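# Lay the towel flat on the table beside the basket

## Task

Get the towel lying flat on the table as a single layer, with at least one finger-width of gap to the table edge, two finger-widths of gap to the basket rim, and more than a hand-width of gap to each arm's column. The basket must end upright with its full base on the table, no more than three finger-widths from its starting spot and turned roughly as it was. Release everything and move the arms away at the end. The result must stay in place without the robot holding it.

## Robot and tools

Robot: two arms, left_arm and right_arm, each with six joints and a parallel gripper. The names are labels only and say nothing about which side of an image an arm appears on.

World frame: all gripper positions share one frame. The origin sits on the table top midway between the arms. +x points outward over the table, +z points up, and left_arm stands on the +y side. Positions are in metres and orientations are quaternions in wxyz order. The printed hand position can be off from the true one, more so when the arm is stretched far. On a gripper, the fingers extend along its own +z axis and close along its own y axis. The reported point lies between the pads, roughly 1 cm short of the fingertips.

Row layout: one flat list of 14 numbers covering both arms, even when only one arm should move. The first 7 belong to left_arm and the next 7 to right_arm. Each group of 7 is six absolute joint target angles in radians, then one grip number. The joints follow this order only: shoulder, wrist pitch, wrist roll, waist, wrist yaw, elbow. Every per-joint list in a result uses the same order.

Joint ranges in radians:
- waist: -2.618 to 3.054
- shoulder: 0.000 to 3.142
- elbow: 0.000 to 3.142
- wrist pitch: -1.571 to 1.571
- wrist yaw: -1.571 to 1.571
- wrist roll: -2.094 to 2.094

The true ends may differ by up to 0.036. A call is rejected if a target lies more than 0.036 beyond a stated end and also further out than the joint's last reported angle. A target past the real end is clipped to it, and the result then reports "joint sent to its limit". If that line is missing, it does not prove the joint has more travel. Friction can leave a joint as much as 0.031 rad short of its target, and commands smaller than that may not move it at all.

Grip number: an absolute value from -1 (closed) to +1 (fully open). It sets the motor position, which is read back as grip_measured. The pads touch each other near -0.94, and each millimetre of object width adds about 0.0208. Each gripper carries its own fixed error of up to about 0.02. Sending a number further below an object's width reading squeezes harder, up to roughly 50 to 62 N per pad. Thin parts under about 5 mm get less force. To keep hold of something, repeat the same grip number in every later row.

Tools:
- execute_actions(actions): a list of actions run in sequence. Each action is a list of up to 15 rows, and each row lasts one 1/30 s control step. If an action has fewer than 15 rows, its last row is held for the remaining steps. Passing an empty list only returns the current state and images.
- move(target, speed, blocking): target is one 14-number row of absolute angles, and every joint travels there along a path that finishes at the same moment. Grippers therefore tend to sweep along curves, and nothing slows down for obstacles or for the other arm. speed is the peak rate in rad/s of the joint with the longest way to go: 0.01 to 2, default 0.5. Paths last between 0.5 and 10 s; a path cut off at 10 s stops short of its target. The grip numbers are applied at the start. With blocking=false you get a result after 0.5 s while the motion continues. Until the move has ended, use wait or stop before sending new rows or moves.
- wait(seconds): 0 to 10. The arms keep their last commands, and the call returns early if a running move finishes.
- stop(): brakes a running move. It needs stopping distance, more at higher speed, and the fingers are not stopped.
- zoom_image(camera, region): region is [x0, y0, x1, y1] in pixels of that camera's latest image, with the origin at the top-left and a size of at most 504 by 504.
- finished_scene(scene): pass the current scene number. This ends the scene for good, so first make sure the goal is met and will stay met.

Motion limits: on every step, each joint's target is kept within a fixed distance of its measured angle. That distance is waist 0.202, shoulder 0.258, elbow 0.238, wrist pitch 0.573, and wrist yaw and roll 0.522. In addition, targets that would carry a gripper more than 70 mm from where it is get scaled back. As a result, large changes need several actions. Read "Joint targets" for what each joint is currently driven toward. To keep a joint still, send that value back. A motion left unfinished at the end of an action may not complete on its own, so send the rest in the next action.

Result lines: the state line gives each gripper's position and quaternion, then grip_measured. Joint positions lists six angles plus the gripper opening in metres, from 0.093 when open to 0.000 when closed, with about 1 mm error. On a rigid object the opening can settle up to about 12 mm below the object's width. The result also shows Joint velocities and Joint torques; torques carry offsets and noise and are nonzero even in free air. Runs of actions also list step readings, with HELD marking steps that were limited. "joint command not followed" means the clearance check altered some targets. A move adds a "move:" line giving its ending (done, off_target, moving, held or fault), limits=held or limits=none, and each arm's joint furthest from its target. FAULT lines report stopped arms. MOTOR HOT appears at 75 °C. At 90 °C the arm is halted for 10 s, and at 100 °C it goes limp and falls.

Cameras: cam_head_left, cam_head_right, cam_high, cam_left_wrist and cam_right_wrist, each 504x504 and returned in that order. Pinhole-plus-radial calibration (K, D, T_world_to_cam) is given for projecting between the world frame and pixels. It is accurate only to a few degrees and millimetres, and the wrist camera poses follow the arms' joint readings.

Cautions: do not let anything leave the table. Keep the arms from striking or pressing on each other. Avoid drops, slams and hard pushes, since faster moves and targets set deeper past a contact both hit harder. A held part may now and then get a brief tug. The simulation keeps running while you think, with the robot holding its last command. Before finishing, open the grippers and pull both arms away.

Each tool is called after "Emit:" by a JSON object that holds its "op" and its "data", one argument or row to a line.

## Session

Emit:
{"op": "execute_actions", "data": {
  "actions": []
}}

Scene clock: 0.00 s.
left_arm: end_effector_position=(+0.4497, +0.5898, +0.1588) grip_measured=+0.992 end_effector_quat_wxyz=(+0.328, -0.292, +0.896, -0.056) | right_arm: end_effector_position=(+0.1207, -0.6841, +0.3809) grip_measured=+1.000 end_effector_quat_wxyz=(+0.369, +0.865, +0.060, +0.336)
Joint names: [shoulder, wrist pitch, wrist roll, waist, wrist yaw, elbow]
Joint positions: left_arm=[ 2.197 -0.879  0.098  0.833  0.417  2.058  0.093] | right_arm=[ 1.436 -1.09   1.693 -1.727 -0.731  1.786  0.093]
Joint velocities: left_arm=[ 0.012 -0.022 -0.007 -0.002 -0.037 -0.002 -0.001] | right_arm=[ 0.012  0.037 -0.051 -0.022  0.037 -0.007  0.   ]
Joint torques (N m, as the arm reports them, + toward a larger angle): no reading
Joint targets: left_arm=[2.197 -0.879 0.098 0.833 0.417 2.058] | right_arm=[1.436 -1.090 1.693 -1.727 -0.731 1.786]
camera_calibration (this result's frames):
cam_left_wrist: T_world_to_cam=[[0.492228, -0.81129, 0.315468, 0.203624], [-0.808972, -0.560154, -0.178304, 0.759779], [0.321367, -0.167439, -0.932034, 0.180731], [0, 0, 0, 1]] pos_world=[0.45633, 0.621052, 0.239682]
cam_right_wrist: T_world_to_cam=[[0.177167, 0.720314, -0.670641, 0.732114], [0.422222, 0.559899, 0.712911, 0.0955355], [0.889011, -0.409464, -0.204937, -0.229025], [0, 0, 0, 1]] pos_world=[0.0335615, -0.674619, 0.375942]

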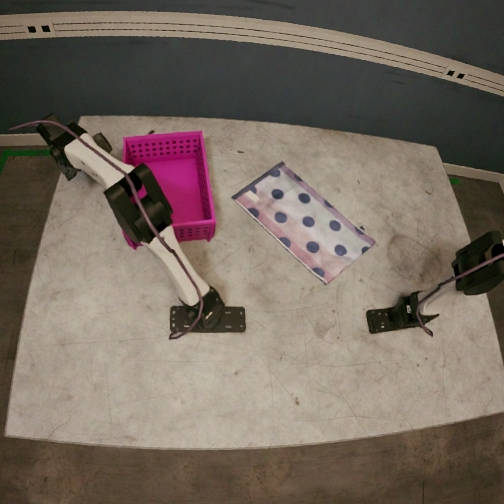

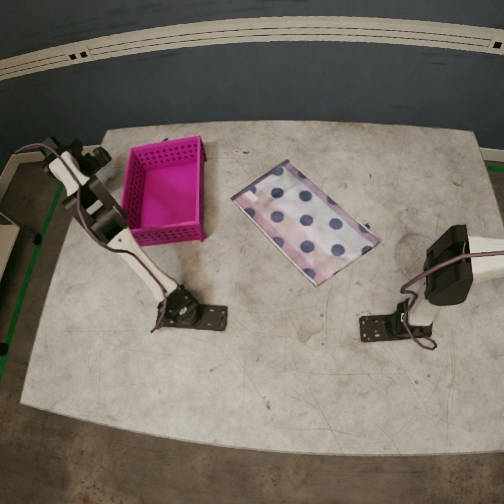

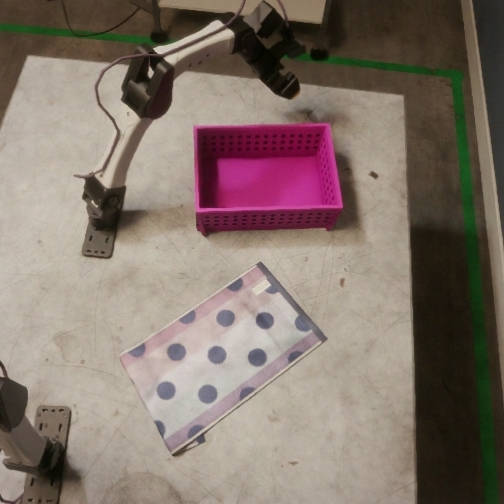

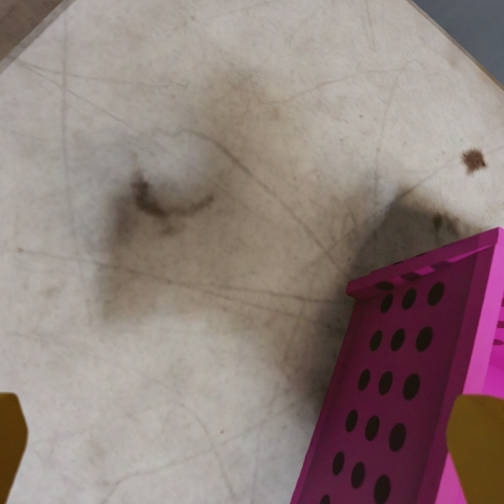

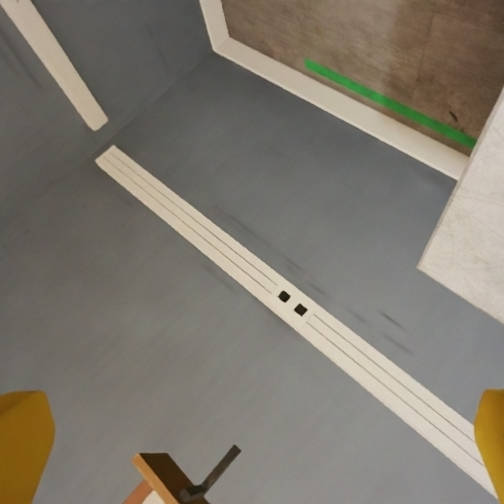

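Emit:
{"op": "move", "data": {
  "target": [1.5,-1.2,0,0.6,0,1.7,0,1.6,-1.1,1.06,0.19,0,1.3,-0.2],
  "speed": 1.3
}}

Emit:
{"op": "move", "data": {
  "target": [1.5,-1.2,-1,-0.5,0,1.7,0,1.77,-0.9,1.06,0.19,0,1.13,-0.2],
  "speed": 1
}}

Emit:
{"op": "zoom_image", "data": {
  "camera": "cam_high",
  "region": [100,320,280,500]
}}

Scene clock: 3.53 s.
left_arm: end_effector_position=(+0.3376, +0.4398, +0.2913) grip_measured=+0.001 end_effector_quat_wxyz=(+0.289, -0.288, +0.909, +0.090) | right_arm: end_effector_position=(+0.3518, -0.2455, +0.1370) grip_measured=-0.199 end_effector_quat_wxyz=(+0.084, +0.386, +0.916, +0.074)
Joint names: [shoulder, wrist pitch, wrist roll, waist, wrist yaw, elbow]
Joint positions: left_arm=[ 1.506 -1.179  0.008  0.609  0.009  1.728  0.045] | right_arm=[ 1.586 -1.09   1.067  0.188 -0.012  1.329  0.036]
Joint velocities: left_arm=[-0.002  0.022  0.007 -0.007 -0.022 -0.017  0.   ] | right_arm=[-0.012 -0.022 -0.066  0.007 -0.066 -0.007  0.   ]
Joint torques (N m, as the arm reports them, + toward a larger angle): left_arm=[-6.28  1.4   0.   -0.47 -0.08  5.54] | right_arm=[-4.96  0.83 -0.16  0.38  0.26  5.75]
Joint targets: left_arm=[1.500 -1.200 0.000 0.600 0.000 1.700] | right_arm=[1.600 -1.100 1.060 0.190 -0.000 1.300]
move: off_target (left_arm, right_arm); limits=none; left_arm: farthest joint: the elbow, 0.028 radians from its target (0.358 radians at the start); right_arm: farthest joint: the elbow, 0.029 radians from its target (0.486 radians at the start)
camera_calibration (this result's frames):
cam_left_wrist: T_world_to_cam=[[0.582882, -0.812088, 0.0275949, 0.148878], [-0.795512, -0.577245, -0.184252, 0.613468], [0.165558, 0.085445, -0.982492, 0.271221], [0, 0, 0, 1]] pos_world=[0.35634, 0.451849, 0.375396]
cam_right_wrist: T_world_to_cam=[[-0.709624, -0.669562, -0.219365, 0.12065], [-0.699377, 0.6316, 0.334594, 0.390328], [-0.0854803, 0.390855, -0.916474, 0.331854], [0, 0, 0, 1]] pos_world=[0.38697, -0.295455, 0.2]

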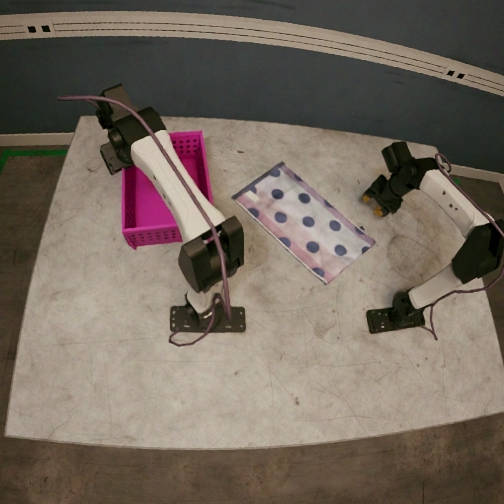

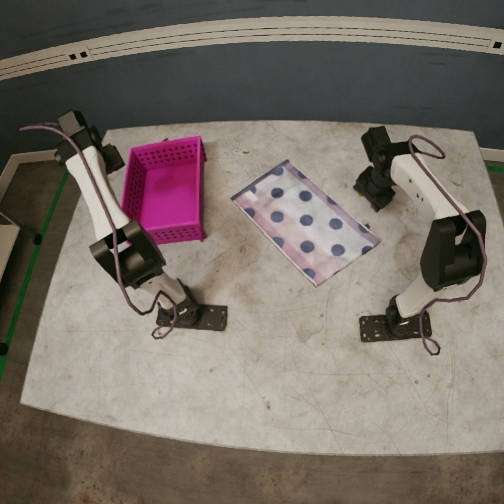

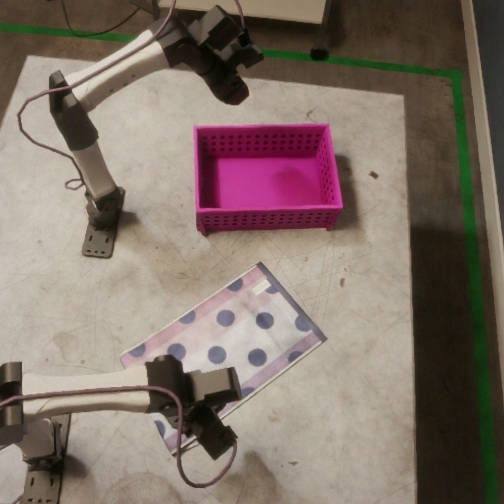

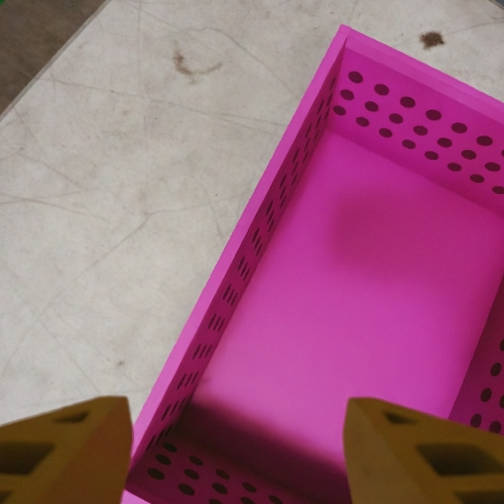

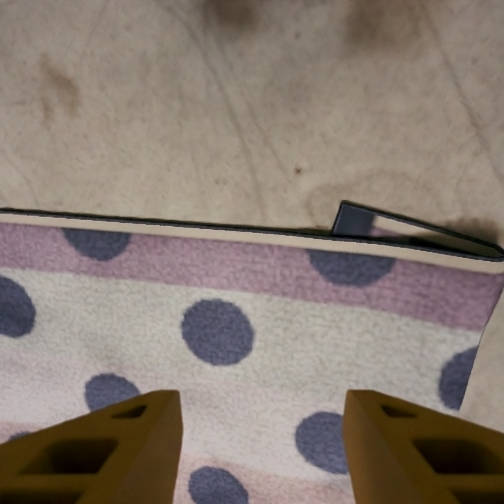

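Scene clock: 5.60 s.
left_arm: end_effector_position=(+0.3641, +0.0549, +0.2912) grip_measured=+0.001 end_effector_quat_wxyz=(+0.223, -0.240, +0.922, -0.204) | right_arm: end_effector_position=(+0.3429, -0.2481, +0.0434) grip_measured=-0.199 end_effector_quat_wxyz=(+0.023, +0.388, +0.921, +0.025)
Joint names: [shoulder, wrist pitch, wrist roll, waist, wrist yaw, elbow]
Joint positions: left_arm=[ 1.506 -1.179 -0.992 -0.496  0.003  1.728  0.045] | right_arm=[ 1.754 -0.908  1.067  0.188 -0.012  1.158  0.036]
Joint velocities: left_arm=[-0.002 -0.007 -0.066  0.007 -0.022  0.002  0.001] | right_arm=[ 0.002 -0.007 -0.007 -0.022  0.022 -0.002 -0.   ]
Joint torques (N m, as the arm reports them, + toward a larger angle): left_arm=[-6.29  1.4   0.03 -0.03 -0.09  5.55] | right_arm=[-5.76  0.68 -0.1   0.4   0.26  5.06]
Joint targets: left_arm=[1.500 -1.200 -1.000 -0.500 0.000 1.700] | right_arm=[1.770 -0.900 1.060 0.190 0.000 1.130]
move: off_target (left_arm, right_arm); limits=none; left_arm: farthest joint: the elbow, 0.028 radians from its target (0.028 radians at the start); right_arm: farthest joint: the elbow, 0.028 radians from its target (0.199 radians at the start)
camera_calibration (this result's frames):
cam_left_wrist: T_world_to_cam=[[0.362731, -0.784927, 0.502311, -0.238712], [-0.920576, -0.385567, 0.0622711, 0.375491], [0.144796, -0.485003, -0.862442, 0.303568], [0, 0, 0, 1]] pos_world=[0.388301, 0.104637, 0.358335]
cam_right_wrist: T_world_to_cam=[[-0.732242, -0.676164, -0.0813828, 0.0922092], [-0.64317, 0.647271, 0.409111, 0.398427], [-0.22395, 0.351912, -0.908848, 0.283838], [0, 0, 0, 1]] pos_world=[0.387341, -0.295428, 0.102469]

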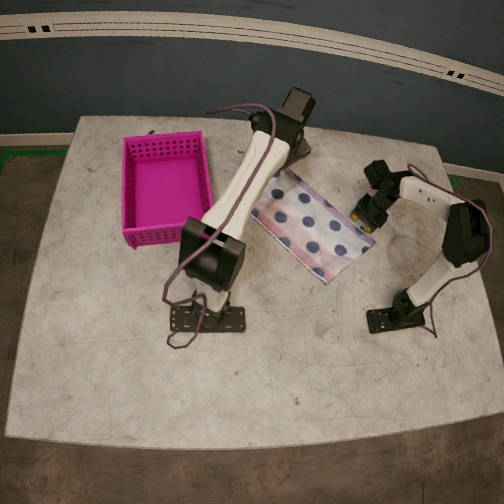

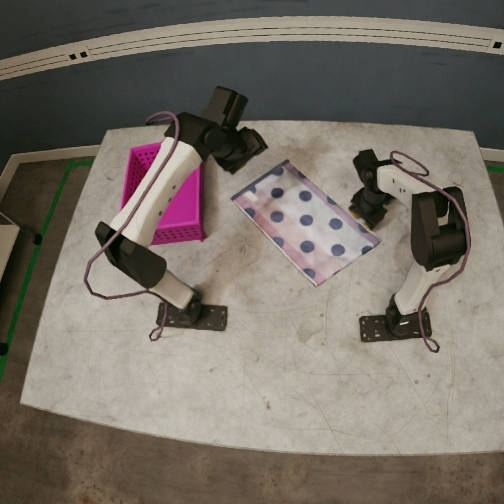

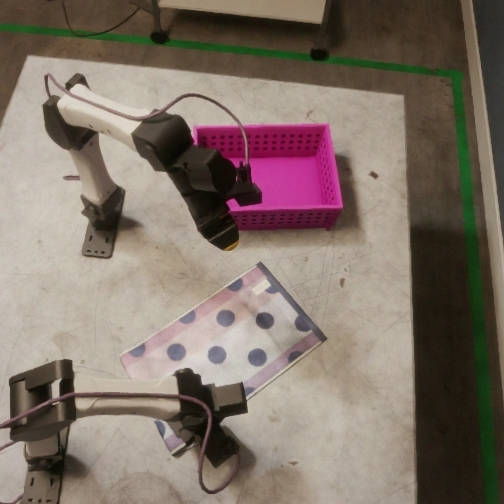

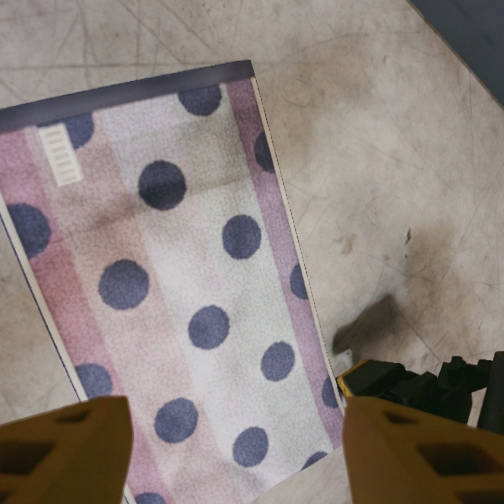

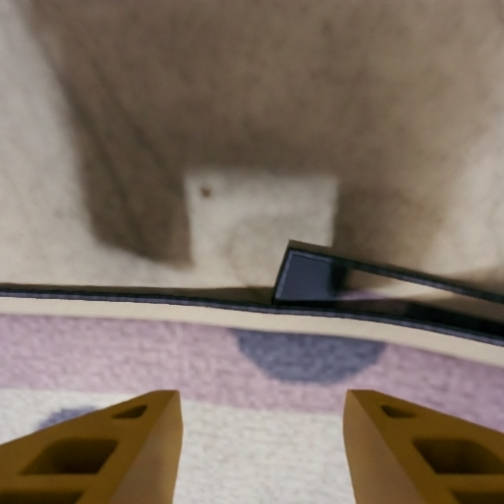

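Region (100, 320, 280, 500) of cam_high's 504x504 image, scaled by 2.800, with more detail than that image has.

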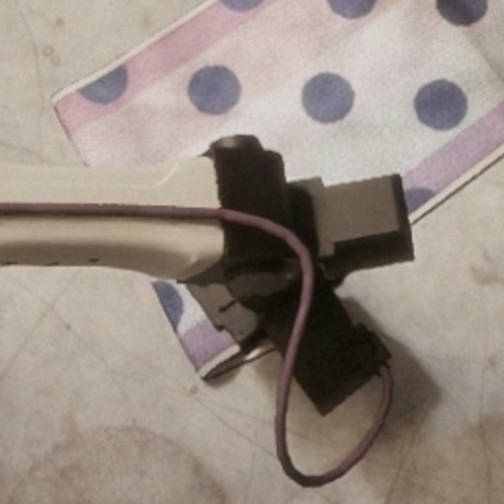

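Emit:
{"op": "move", "data": {
  "target": [1.5,-1.2,-1,-0.5,0,1.7,0,1.84,-0.88,1.15,0.108,0,1.13,-0.35],
  "speed": 0.2
}}

Scene clock: 6.97 s.
left_arm: end_effector_position=(+0.3641, +0.0549, +0.2912) grip_measured=+0.001 end_effector_quat_wxyz=(+0.223, -0.241, +0.922, -0.204) | right_arm: end_effector_position=(+0.3476, -0.2713, +0.0225) grip_measured=-0.349 end_effector_quat_wxyz=(+0.003, +0.456, +0.890, +0.009)
Joint names: [shoulder, wrist pitch, wrist roll, waist, wrist yaw, elbow]
Joint positions: left_arm=[ 1.506 -1.179 -0.992 -0.496  0.003  1.728  0.045] | right_arm=[ 1.824 -0.888  1.143  0.115 -0.01   1.158  0.028]
Joint velocities: left_arm=[ 0.022  0.022  0.022  0.002 -0.051  0.007  0.001] | right_arm=[ 0.002  0.051 -0.007 -0.007 -0.007  0.012  0.   ]
Joint torques (N m, as the arm reports them, + toward a larger angle): left_arm=[-6.27  1.37  0.02 -0.16 -0.06  5.5 ] | right_arm=[-6.14  0.59  0.08 -0.19  0.24  4.77]
Joint targets: left_arm=[1.500 -1.200 -1.000 -0.500 -0.000 1.700] | right_arm=[1.840 -0.880 1.150 0.108 0.000 1.130]
move: off_target (left_arm, right_arm); limits=none; left_arm: farthest joint: the elbow, 0.028 radians from its target (0.028 radians at the start); right_arm: farthest joint: the elbow, 0.028 radians from its target (0.028 radians at the start)
camera_calibration (this result's frames):
cam_left_wrist: T_world_to_cam=[[0.363027, -0.784716, 0.502426, -0.238865], [-0.920449, -0.385842, 0.0624406, 0.375411], [0.144859, -0.485125, -0.862363, 0.303529], [0, 0, 0, 1]] pos_world=[0.388293, 0.104657, 0.358323]
cam_right_wrist: T_world_to_cam=[[-0.827593, -0.560205, -0.0355058, 0.141779], [-0.518332, 0.738391, 0.431405, 0.405865], [-0.215458, 0.375432, -0.901459, 0.277345], [0, 0, 0, 1]] pos_world=[0.387464, -0.324386, 0.0799566]

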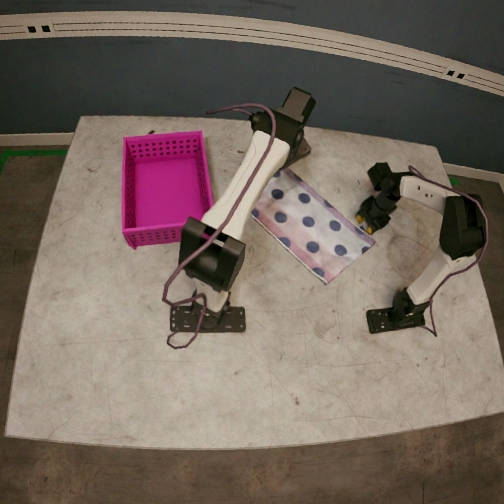

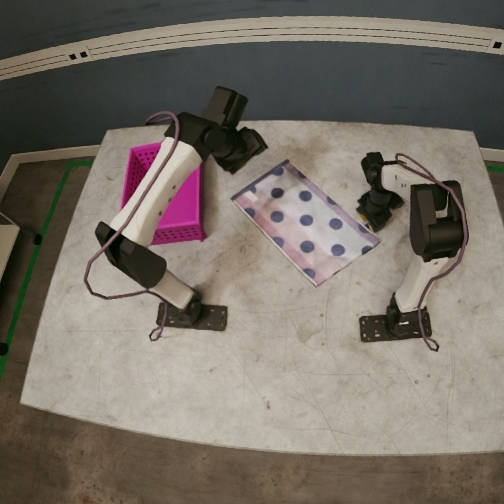

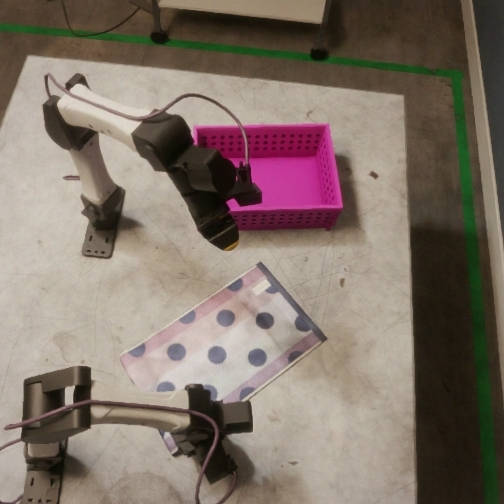

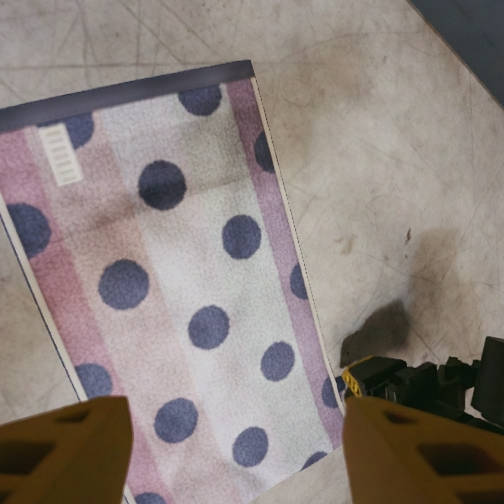

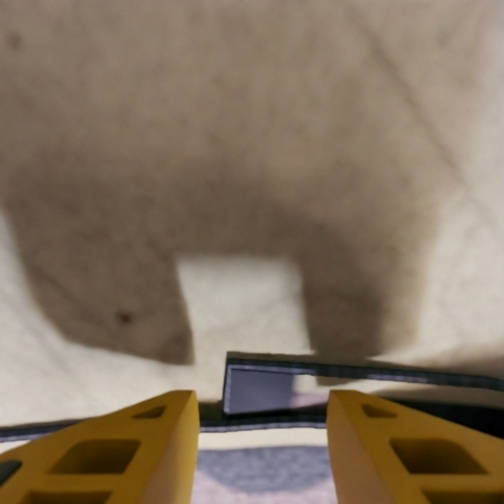

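Emit:
{"op": "move", "data": {
  "target": [1.5,-1.2,-1,-0.5,0,1.7,0,1.91,-0.84,1.15,0.092,0,1.13,-0.35],
  "speed": 0.12
}}

Emit:
{"op": "move", "data": {
  "target": [1.5,-1.2,-1,-0.5,0,1.7,0,1.91,-0.84,1.15,0.092,0,1.13,-1]
}}

Emit:
{"op": "move", "data": {
  "target": [1.5,-1.2,-1,-0.5,0,1.7,0,1.7,-1.0,1.15,0.03,0,1.13,-1],
  "speed": 0.2
}}

Scene clock: 8.27 s.
left_arm: end_effector_position=(+0.3641, +0.0549, +0.2912) grip_measured=+0.001 end_effector_quat_wxyz=(+0.223, -0.241, +0.922, -0.204) | right_arm: end_effector_position=(+0.3488, -0.2730, +0.0118) grip_measured=-0.349 end_effector_quat_wxyz=(-0.004, +0.460, +0.888, +0.004)
Joint names: [shoulder, wrist pitch, wrist roll, waist, wrist yaw, elbow]
Joint positions: left_arm=[ 1.506 -1.179 -0.993 -0.496  0.003  1.728  0.045] | right_arm=[ 1.86  -0.87   1.145  0.108 -0.012  1.158  0.028]
Joint velocities: left_arm=[-0.002  0.007 -0.022 -0.007  0.037 -0.017 -0.   ] | right_arm=[-0.002  0.051 -0.022  0.002  0.037  0.007 -0.001]
Joint torques (N m, as the arm reports them, + toward a larger angle): left_arm=[-6.35  1.38  0.03 -0.06 -0.08  5.57] | right_arm=[-4.08  0.76  0.02 -1.1   0.27  4.64]
Joint targets: left_arm=[1.500 -1.200 -1.000 -0.500 0.000 1.700] | right_arm=[1.910 -0.840 1.150 0.092 -0.000 1.130]
move: off_target (left_arm, right_arm); limits=none; left_arm: farthest joint: the elbow, 0.028 radians from its target (0.028 radians at the start); right_arm: farthest joint: the shoulder, 0.050 radians from its target (0.086 radians at the start)
camera_calibration (this result's frames):
cam_left_wrist: T_world_to_cam=[[0.363324, -0.784505, 0.502541, -0.239018], [-0.920323, -0.386117, 0.0626101, 0.37533], [0.144922, -0.485247, -0.862283, 0.303489], [0, 0, 0, 1]] pos_world=[0.388284, 0.104678, 0.358311]
cam_right_wrist: T_world_to_cam=[[-0.833177, -0.552649, -0.0198552, 0.145344], [-0.503692, 0.743569, 0.439772, 0.408529], [-0.228276, 0.376409, -0.89789, 0.273235], [0, 0, 0, 1]] pos_world=[0.389244, -0.326294, 0.0685609]

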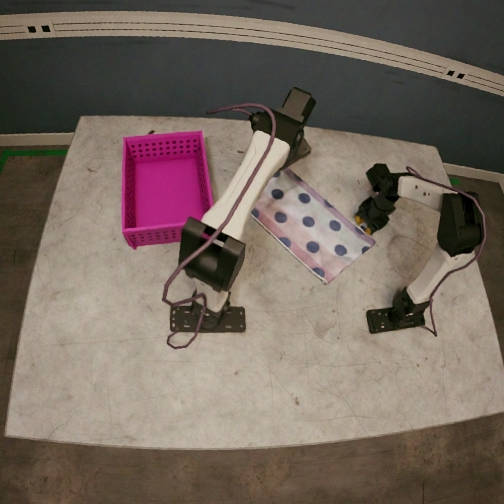

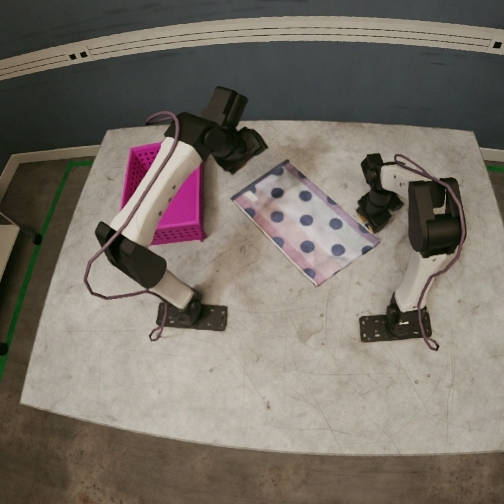

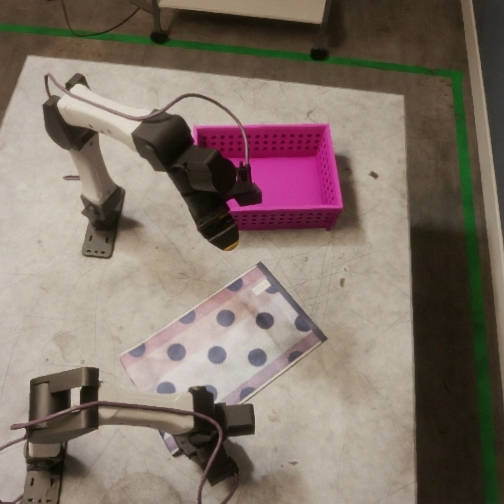

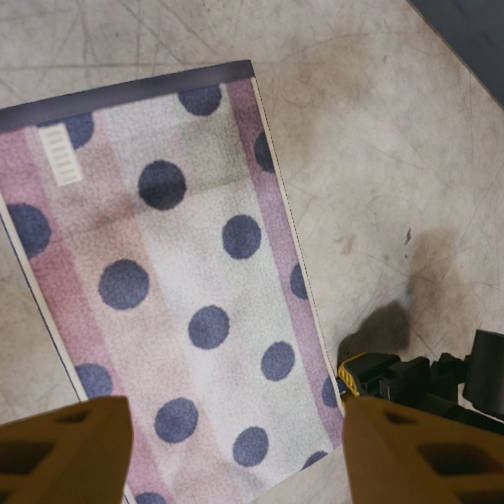

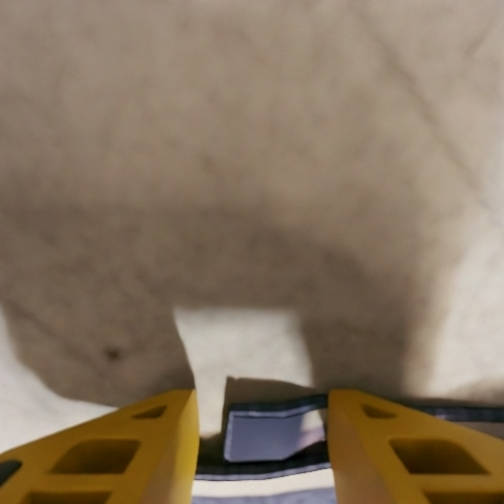

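Scene clock: 8.97 s.
left_arm: end_effector_position=(+0.3641, +0.0549, +0.2912) grip_measured=+0.001 end_effector_quat_wxyz=(+0.223, -0.241, +0.922, -0.204) | right_arm: end_effector_position=(+0.3481, -0.2737, +0.0121) grip_measured=-0.986 end_effector_quat_wxyz=(-0.006, +0.461, +0.887, +0.004)
Joint names: [shoulder, wrist pitch, wrist roll, waist, wrist yaw, elbow]
Joint positions: left_arm=[ 1.506 -1.179 -0.993 -0.496  0.003  1.728  0.045] | right_arm=[ 1.859 -0.875  1.145  0.106 -0.013  1.158  0.   ]
Joint velocities: left_arm=[-0.017  0.007  0.007  0.002  0.022 -0.007 -0.   ] | right_arm=[-0.012 -0.066 -0.037 -0.017 -0.066  0.007  0.   ]
Joint torques (N m, as the arm reports them, + toward a larger angle): left_arm=[-6.24  1.36  0.02 -0.19 -0.08  5.42] | right_arm=[-4.02  0.79  0.03 -0.91  0.28  4.65]
Joint targets: left_arm=[1.500 -1.200 -1.000 -0.500 -0.000 1.700] | right_arm=[1.910 -0.840 1.150 0.092 -0.000 1.130]
move: off_target (left_arm, right_arm); limits=none; left_arm: farthest joint: the elbow, 0.028 radians from its target (0.028 radians at the start); right_arm: farthest joint: the shoulder, 0.051 radians from its target (0.050 radians at the start)
camera_calibration (this result's frames):
cam_left_wrist: T_world_to_cam=[[0.363324, -0.784505, 0.502541, -0.239018], [-0.920323, -0.386117, 0.0626101, 0.37533], [0.144922, -0.485247, -0.862283, 0.303489], [0, 0, 0, 1]] pos_world=[0.388284, 0.104678, 0.358311]
cam_right_wrist: T_world_to_cam=[[-0.834288, -0.551062, -0.0171885, 0.145101], [-0.50092, 0.744614, 0.441169, 0.407812], [-0.230312, 0.376672, -0.89726, 0.274407], [0, 0, 0, 1]] pos_world=[0.388537, -0.327064, 0.0687948]

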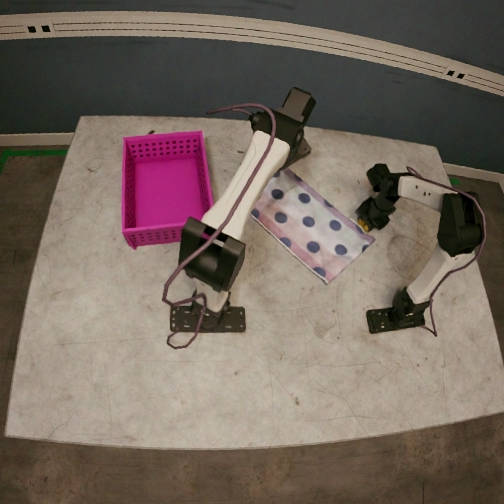

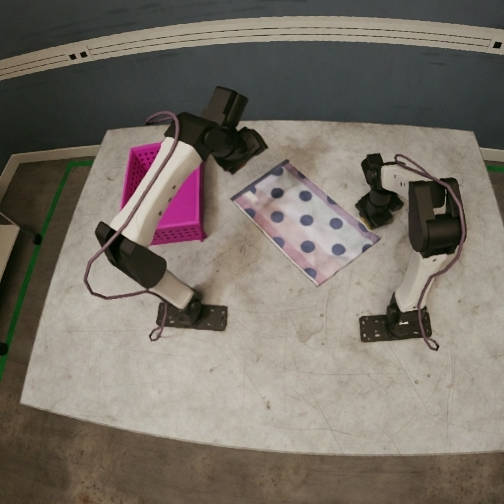

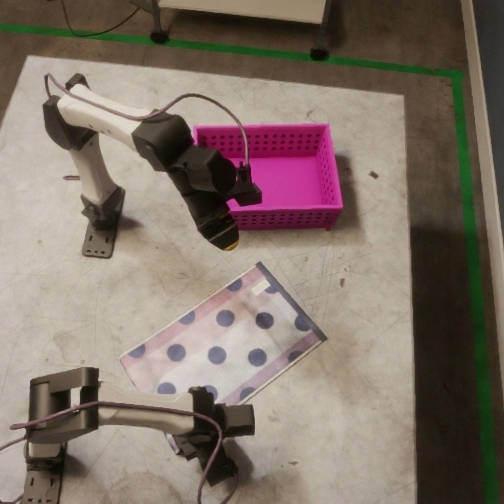

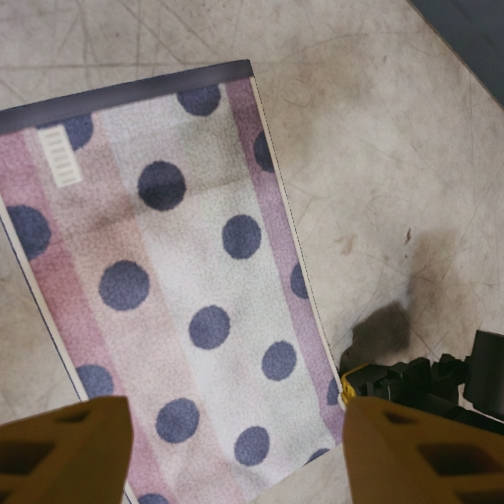

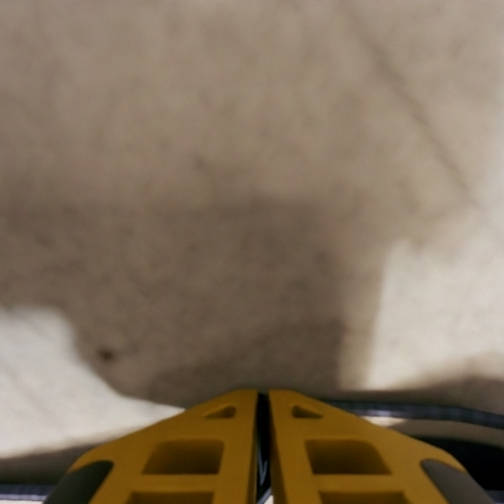

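Scene clock: 10.33 s.
left_arm: end_effector_position=(+0.3641, +0.0549, +0.2912) grip_measured=+0.001 end_effector_quat_wxyz=(+0.223, -0.241, +0.922, -0.204) | right_arm: end_effector_position=(+0.3363, -0.2968, +0.0559) grip_measured=-0.986 end_effector_quat_wxyz=(+0.010, +0.490, +0.871, +0.015)
Joint names: [shoulder, wrist pitch, wrist roll, waist, wrist yaw, elbow]
Joint positions: left_arm=[ 1.506 -1.179 -0.993 -0.496  0.003  1.728  0.045] | right_arm=[ 1.708 -0.987  1.145  0.039 -0.012  1.158  0.   ]
Joint velocities: left_arm=[-0.037 -0.066  0.037 -0.002 -0.066 -0.002  0.   ] | right_arm=[-0.012 -0.066  0.022 -0.012 -0.007 -0.012  0.   ]
Joint torques (N m, as the arm reports them, + toward a larger angle): left_arm=[-6.21  1.36  0.02  0.02 -0.08  5.48] | right_arm=[-6.92  0.4   0.03 -0.51  0.27  5.1 ]
Joint targets: left_arm=[1.500 -1.200 -1.000 -0.500 -0.000 1.700] | right_arm=[1.700 -1.000 1.150 0.030 -0.000 1.130]
move: off_target (left_arm, right_arm); limits=none; left_arm: farthest joint: the elbow, 0.028 radians from its target (0.028 radians at the start); right_arm: farthest joint: the elbow, 0.028 radians from its target (0.028 radians at the start)
camera_calibration (this result's frames):
cam_left_wrist: T_world_to_cam=[[0.363324, -0.784505, 0.502541, -0.239018], [-0.920323, -0.386117, 0.0626101, 0.37533], [0.144922, -0.485247, -0.862283, 0.303489], [0, 0, 0, 1]] pos_world=[0.388284, 0.104678, 0.358311]
cam_right_wrist: T_world_to_cam=[[-0.868049, -0.493705, -0.0524018, 0.153629], [-0.466466, 0.774879, 0.426583, 0.398039], [-0.170001, 0.394738, -0.902929, 0.305134], [0, 0, 0, 1]] pos_world=[0.370902, -0.353032, 0.113769]

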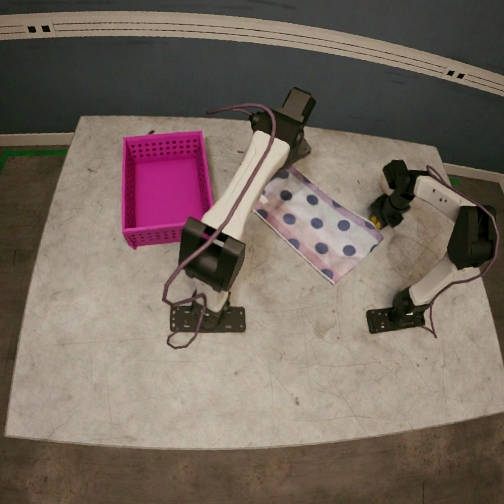

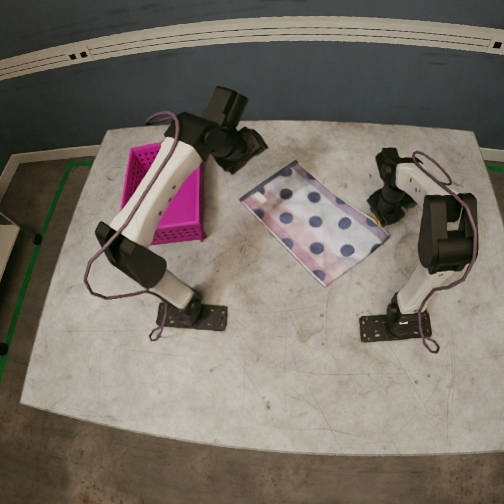

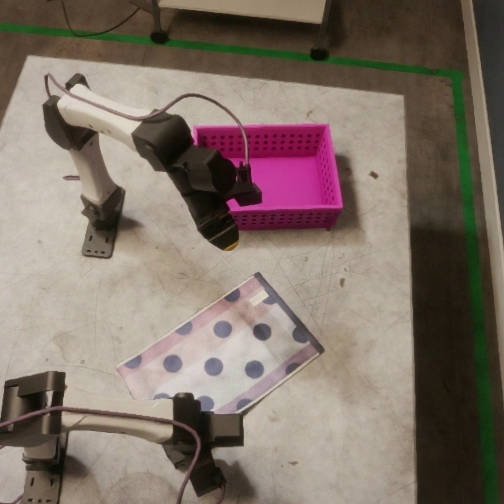

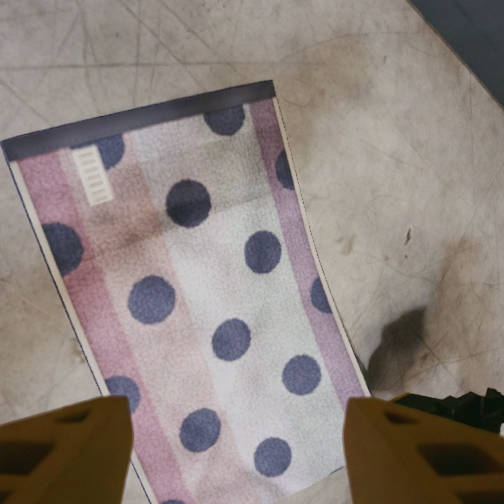

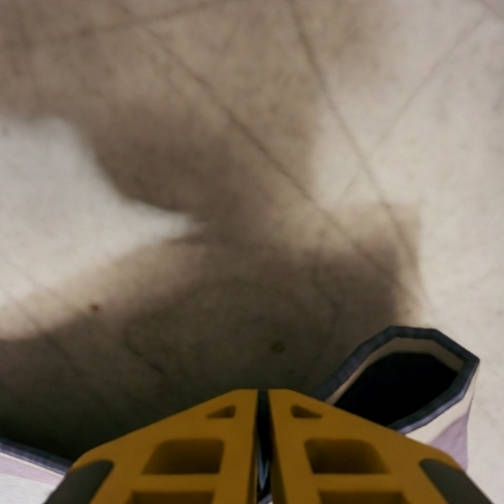

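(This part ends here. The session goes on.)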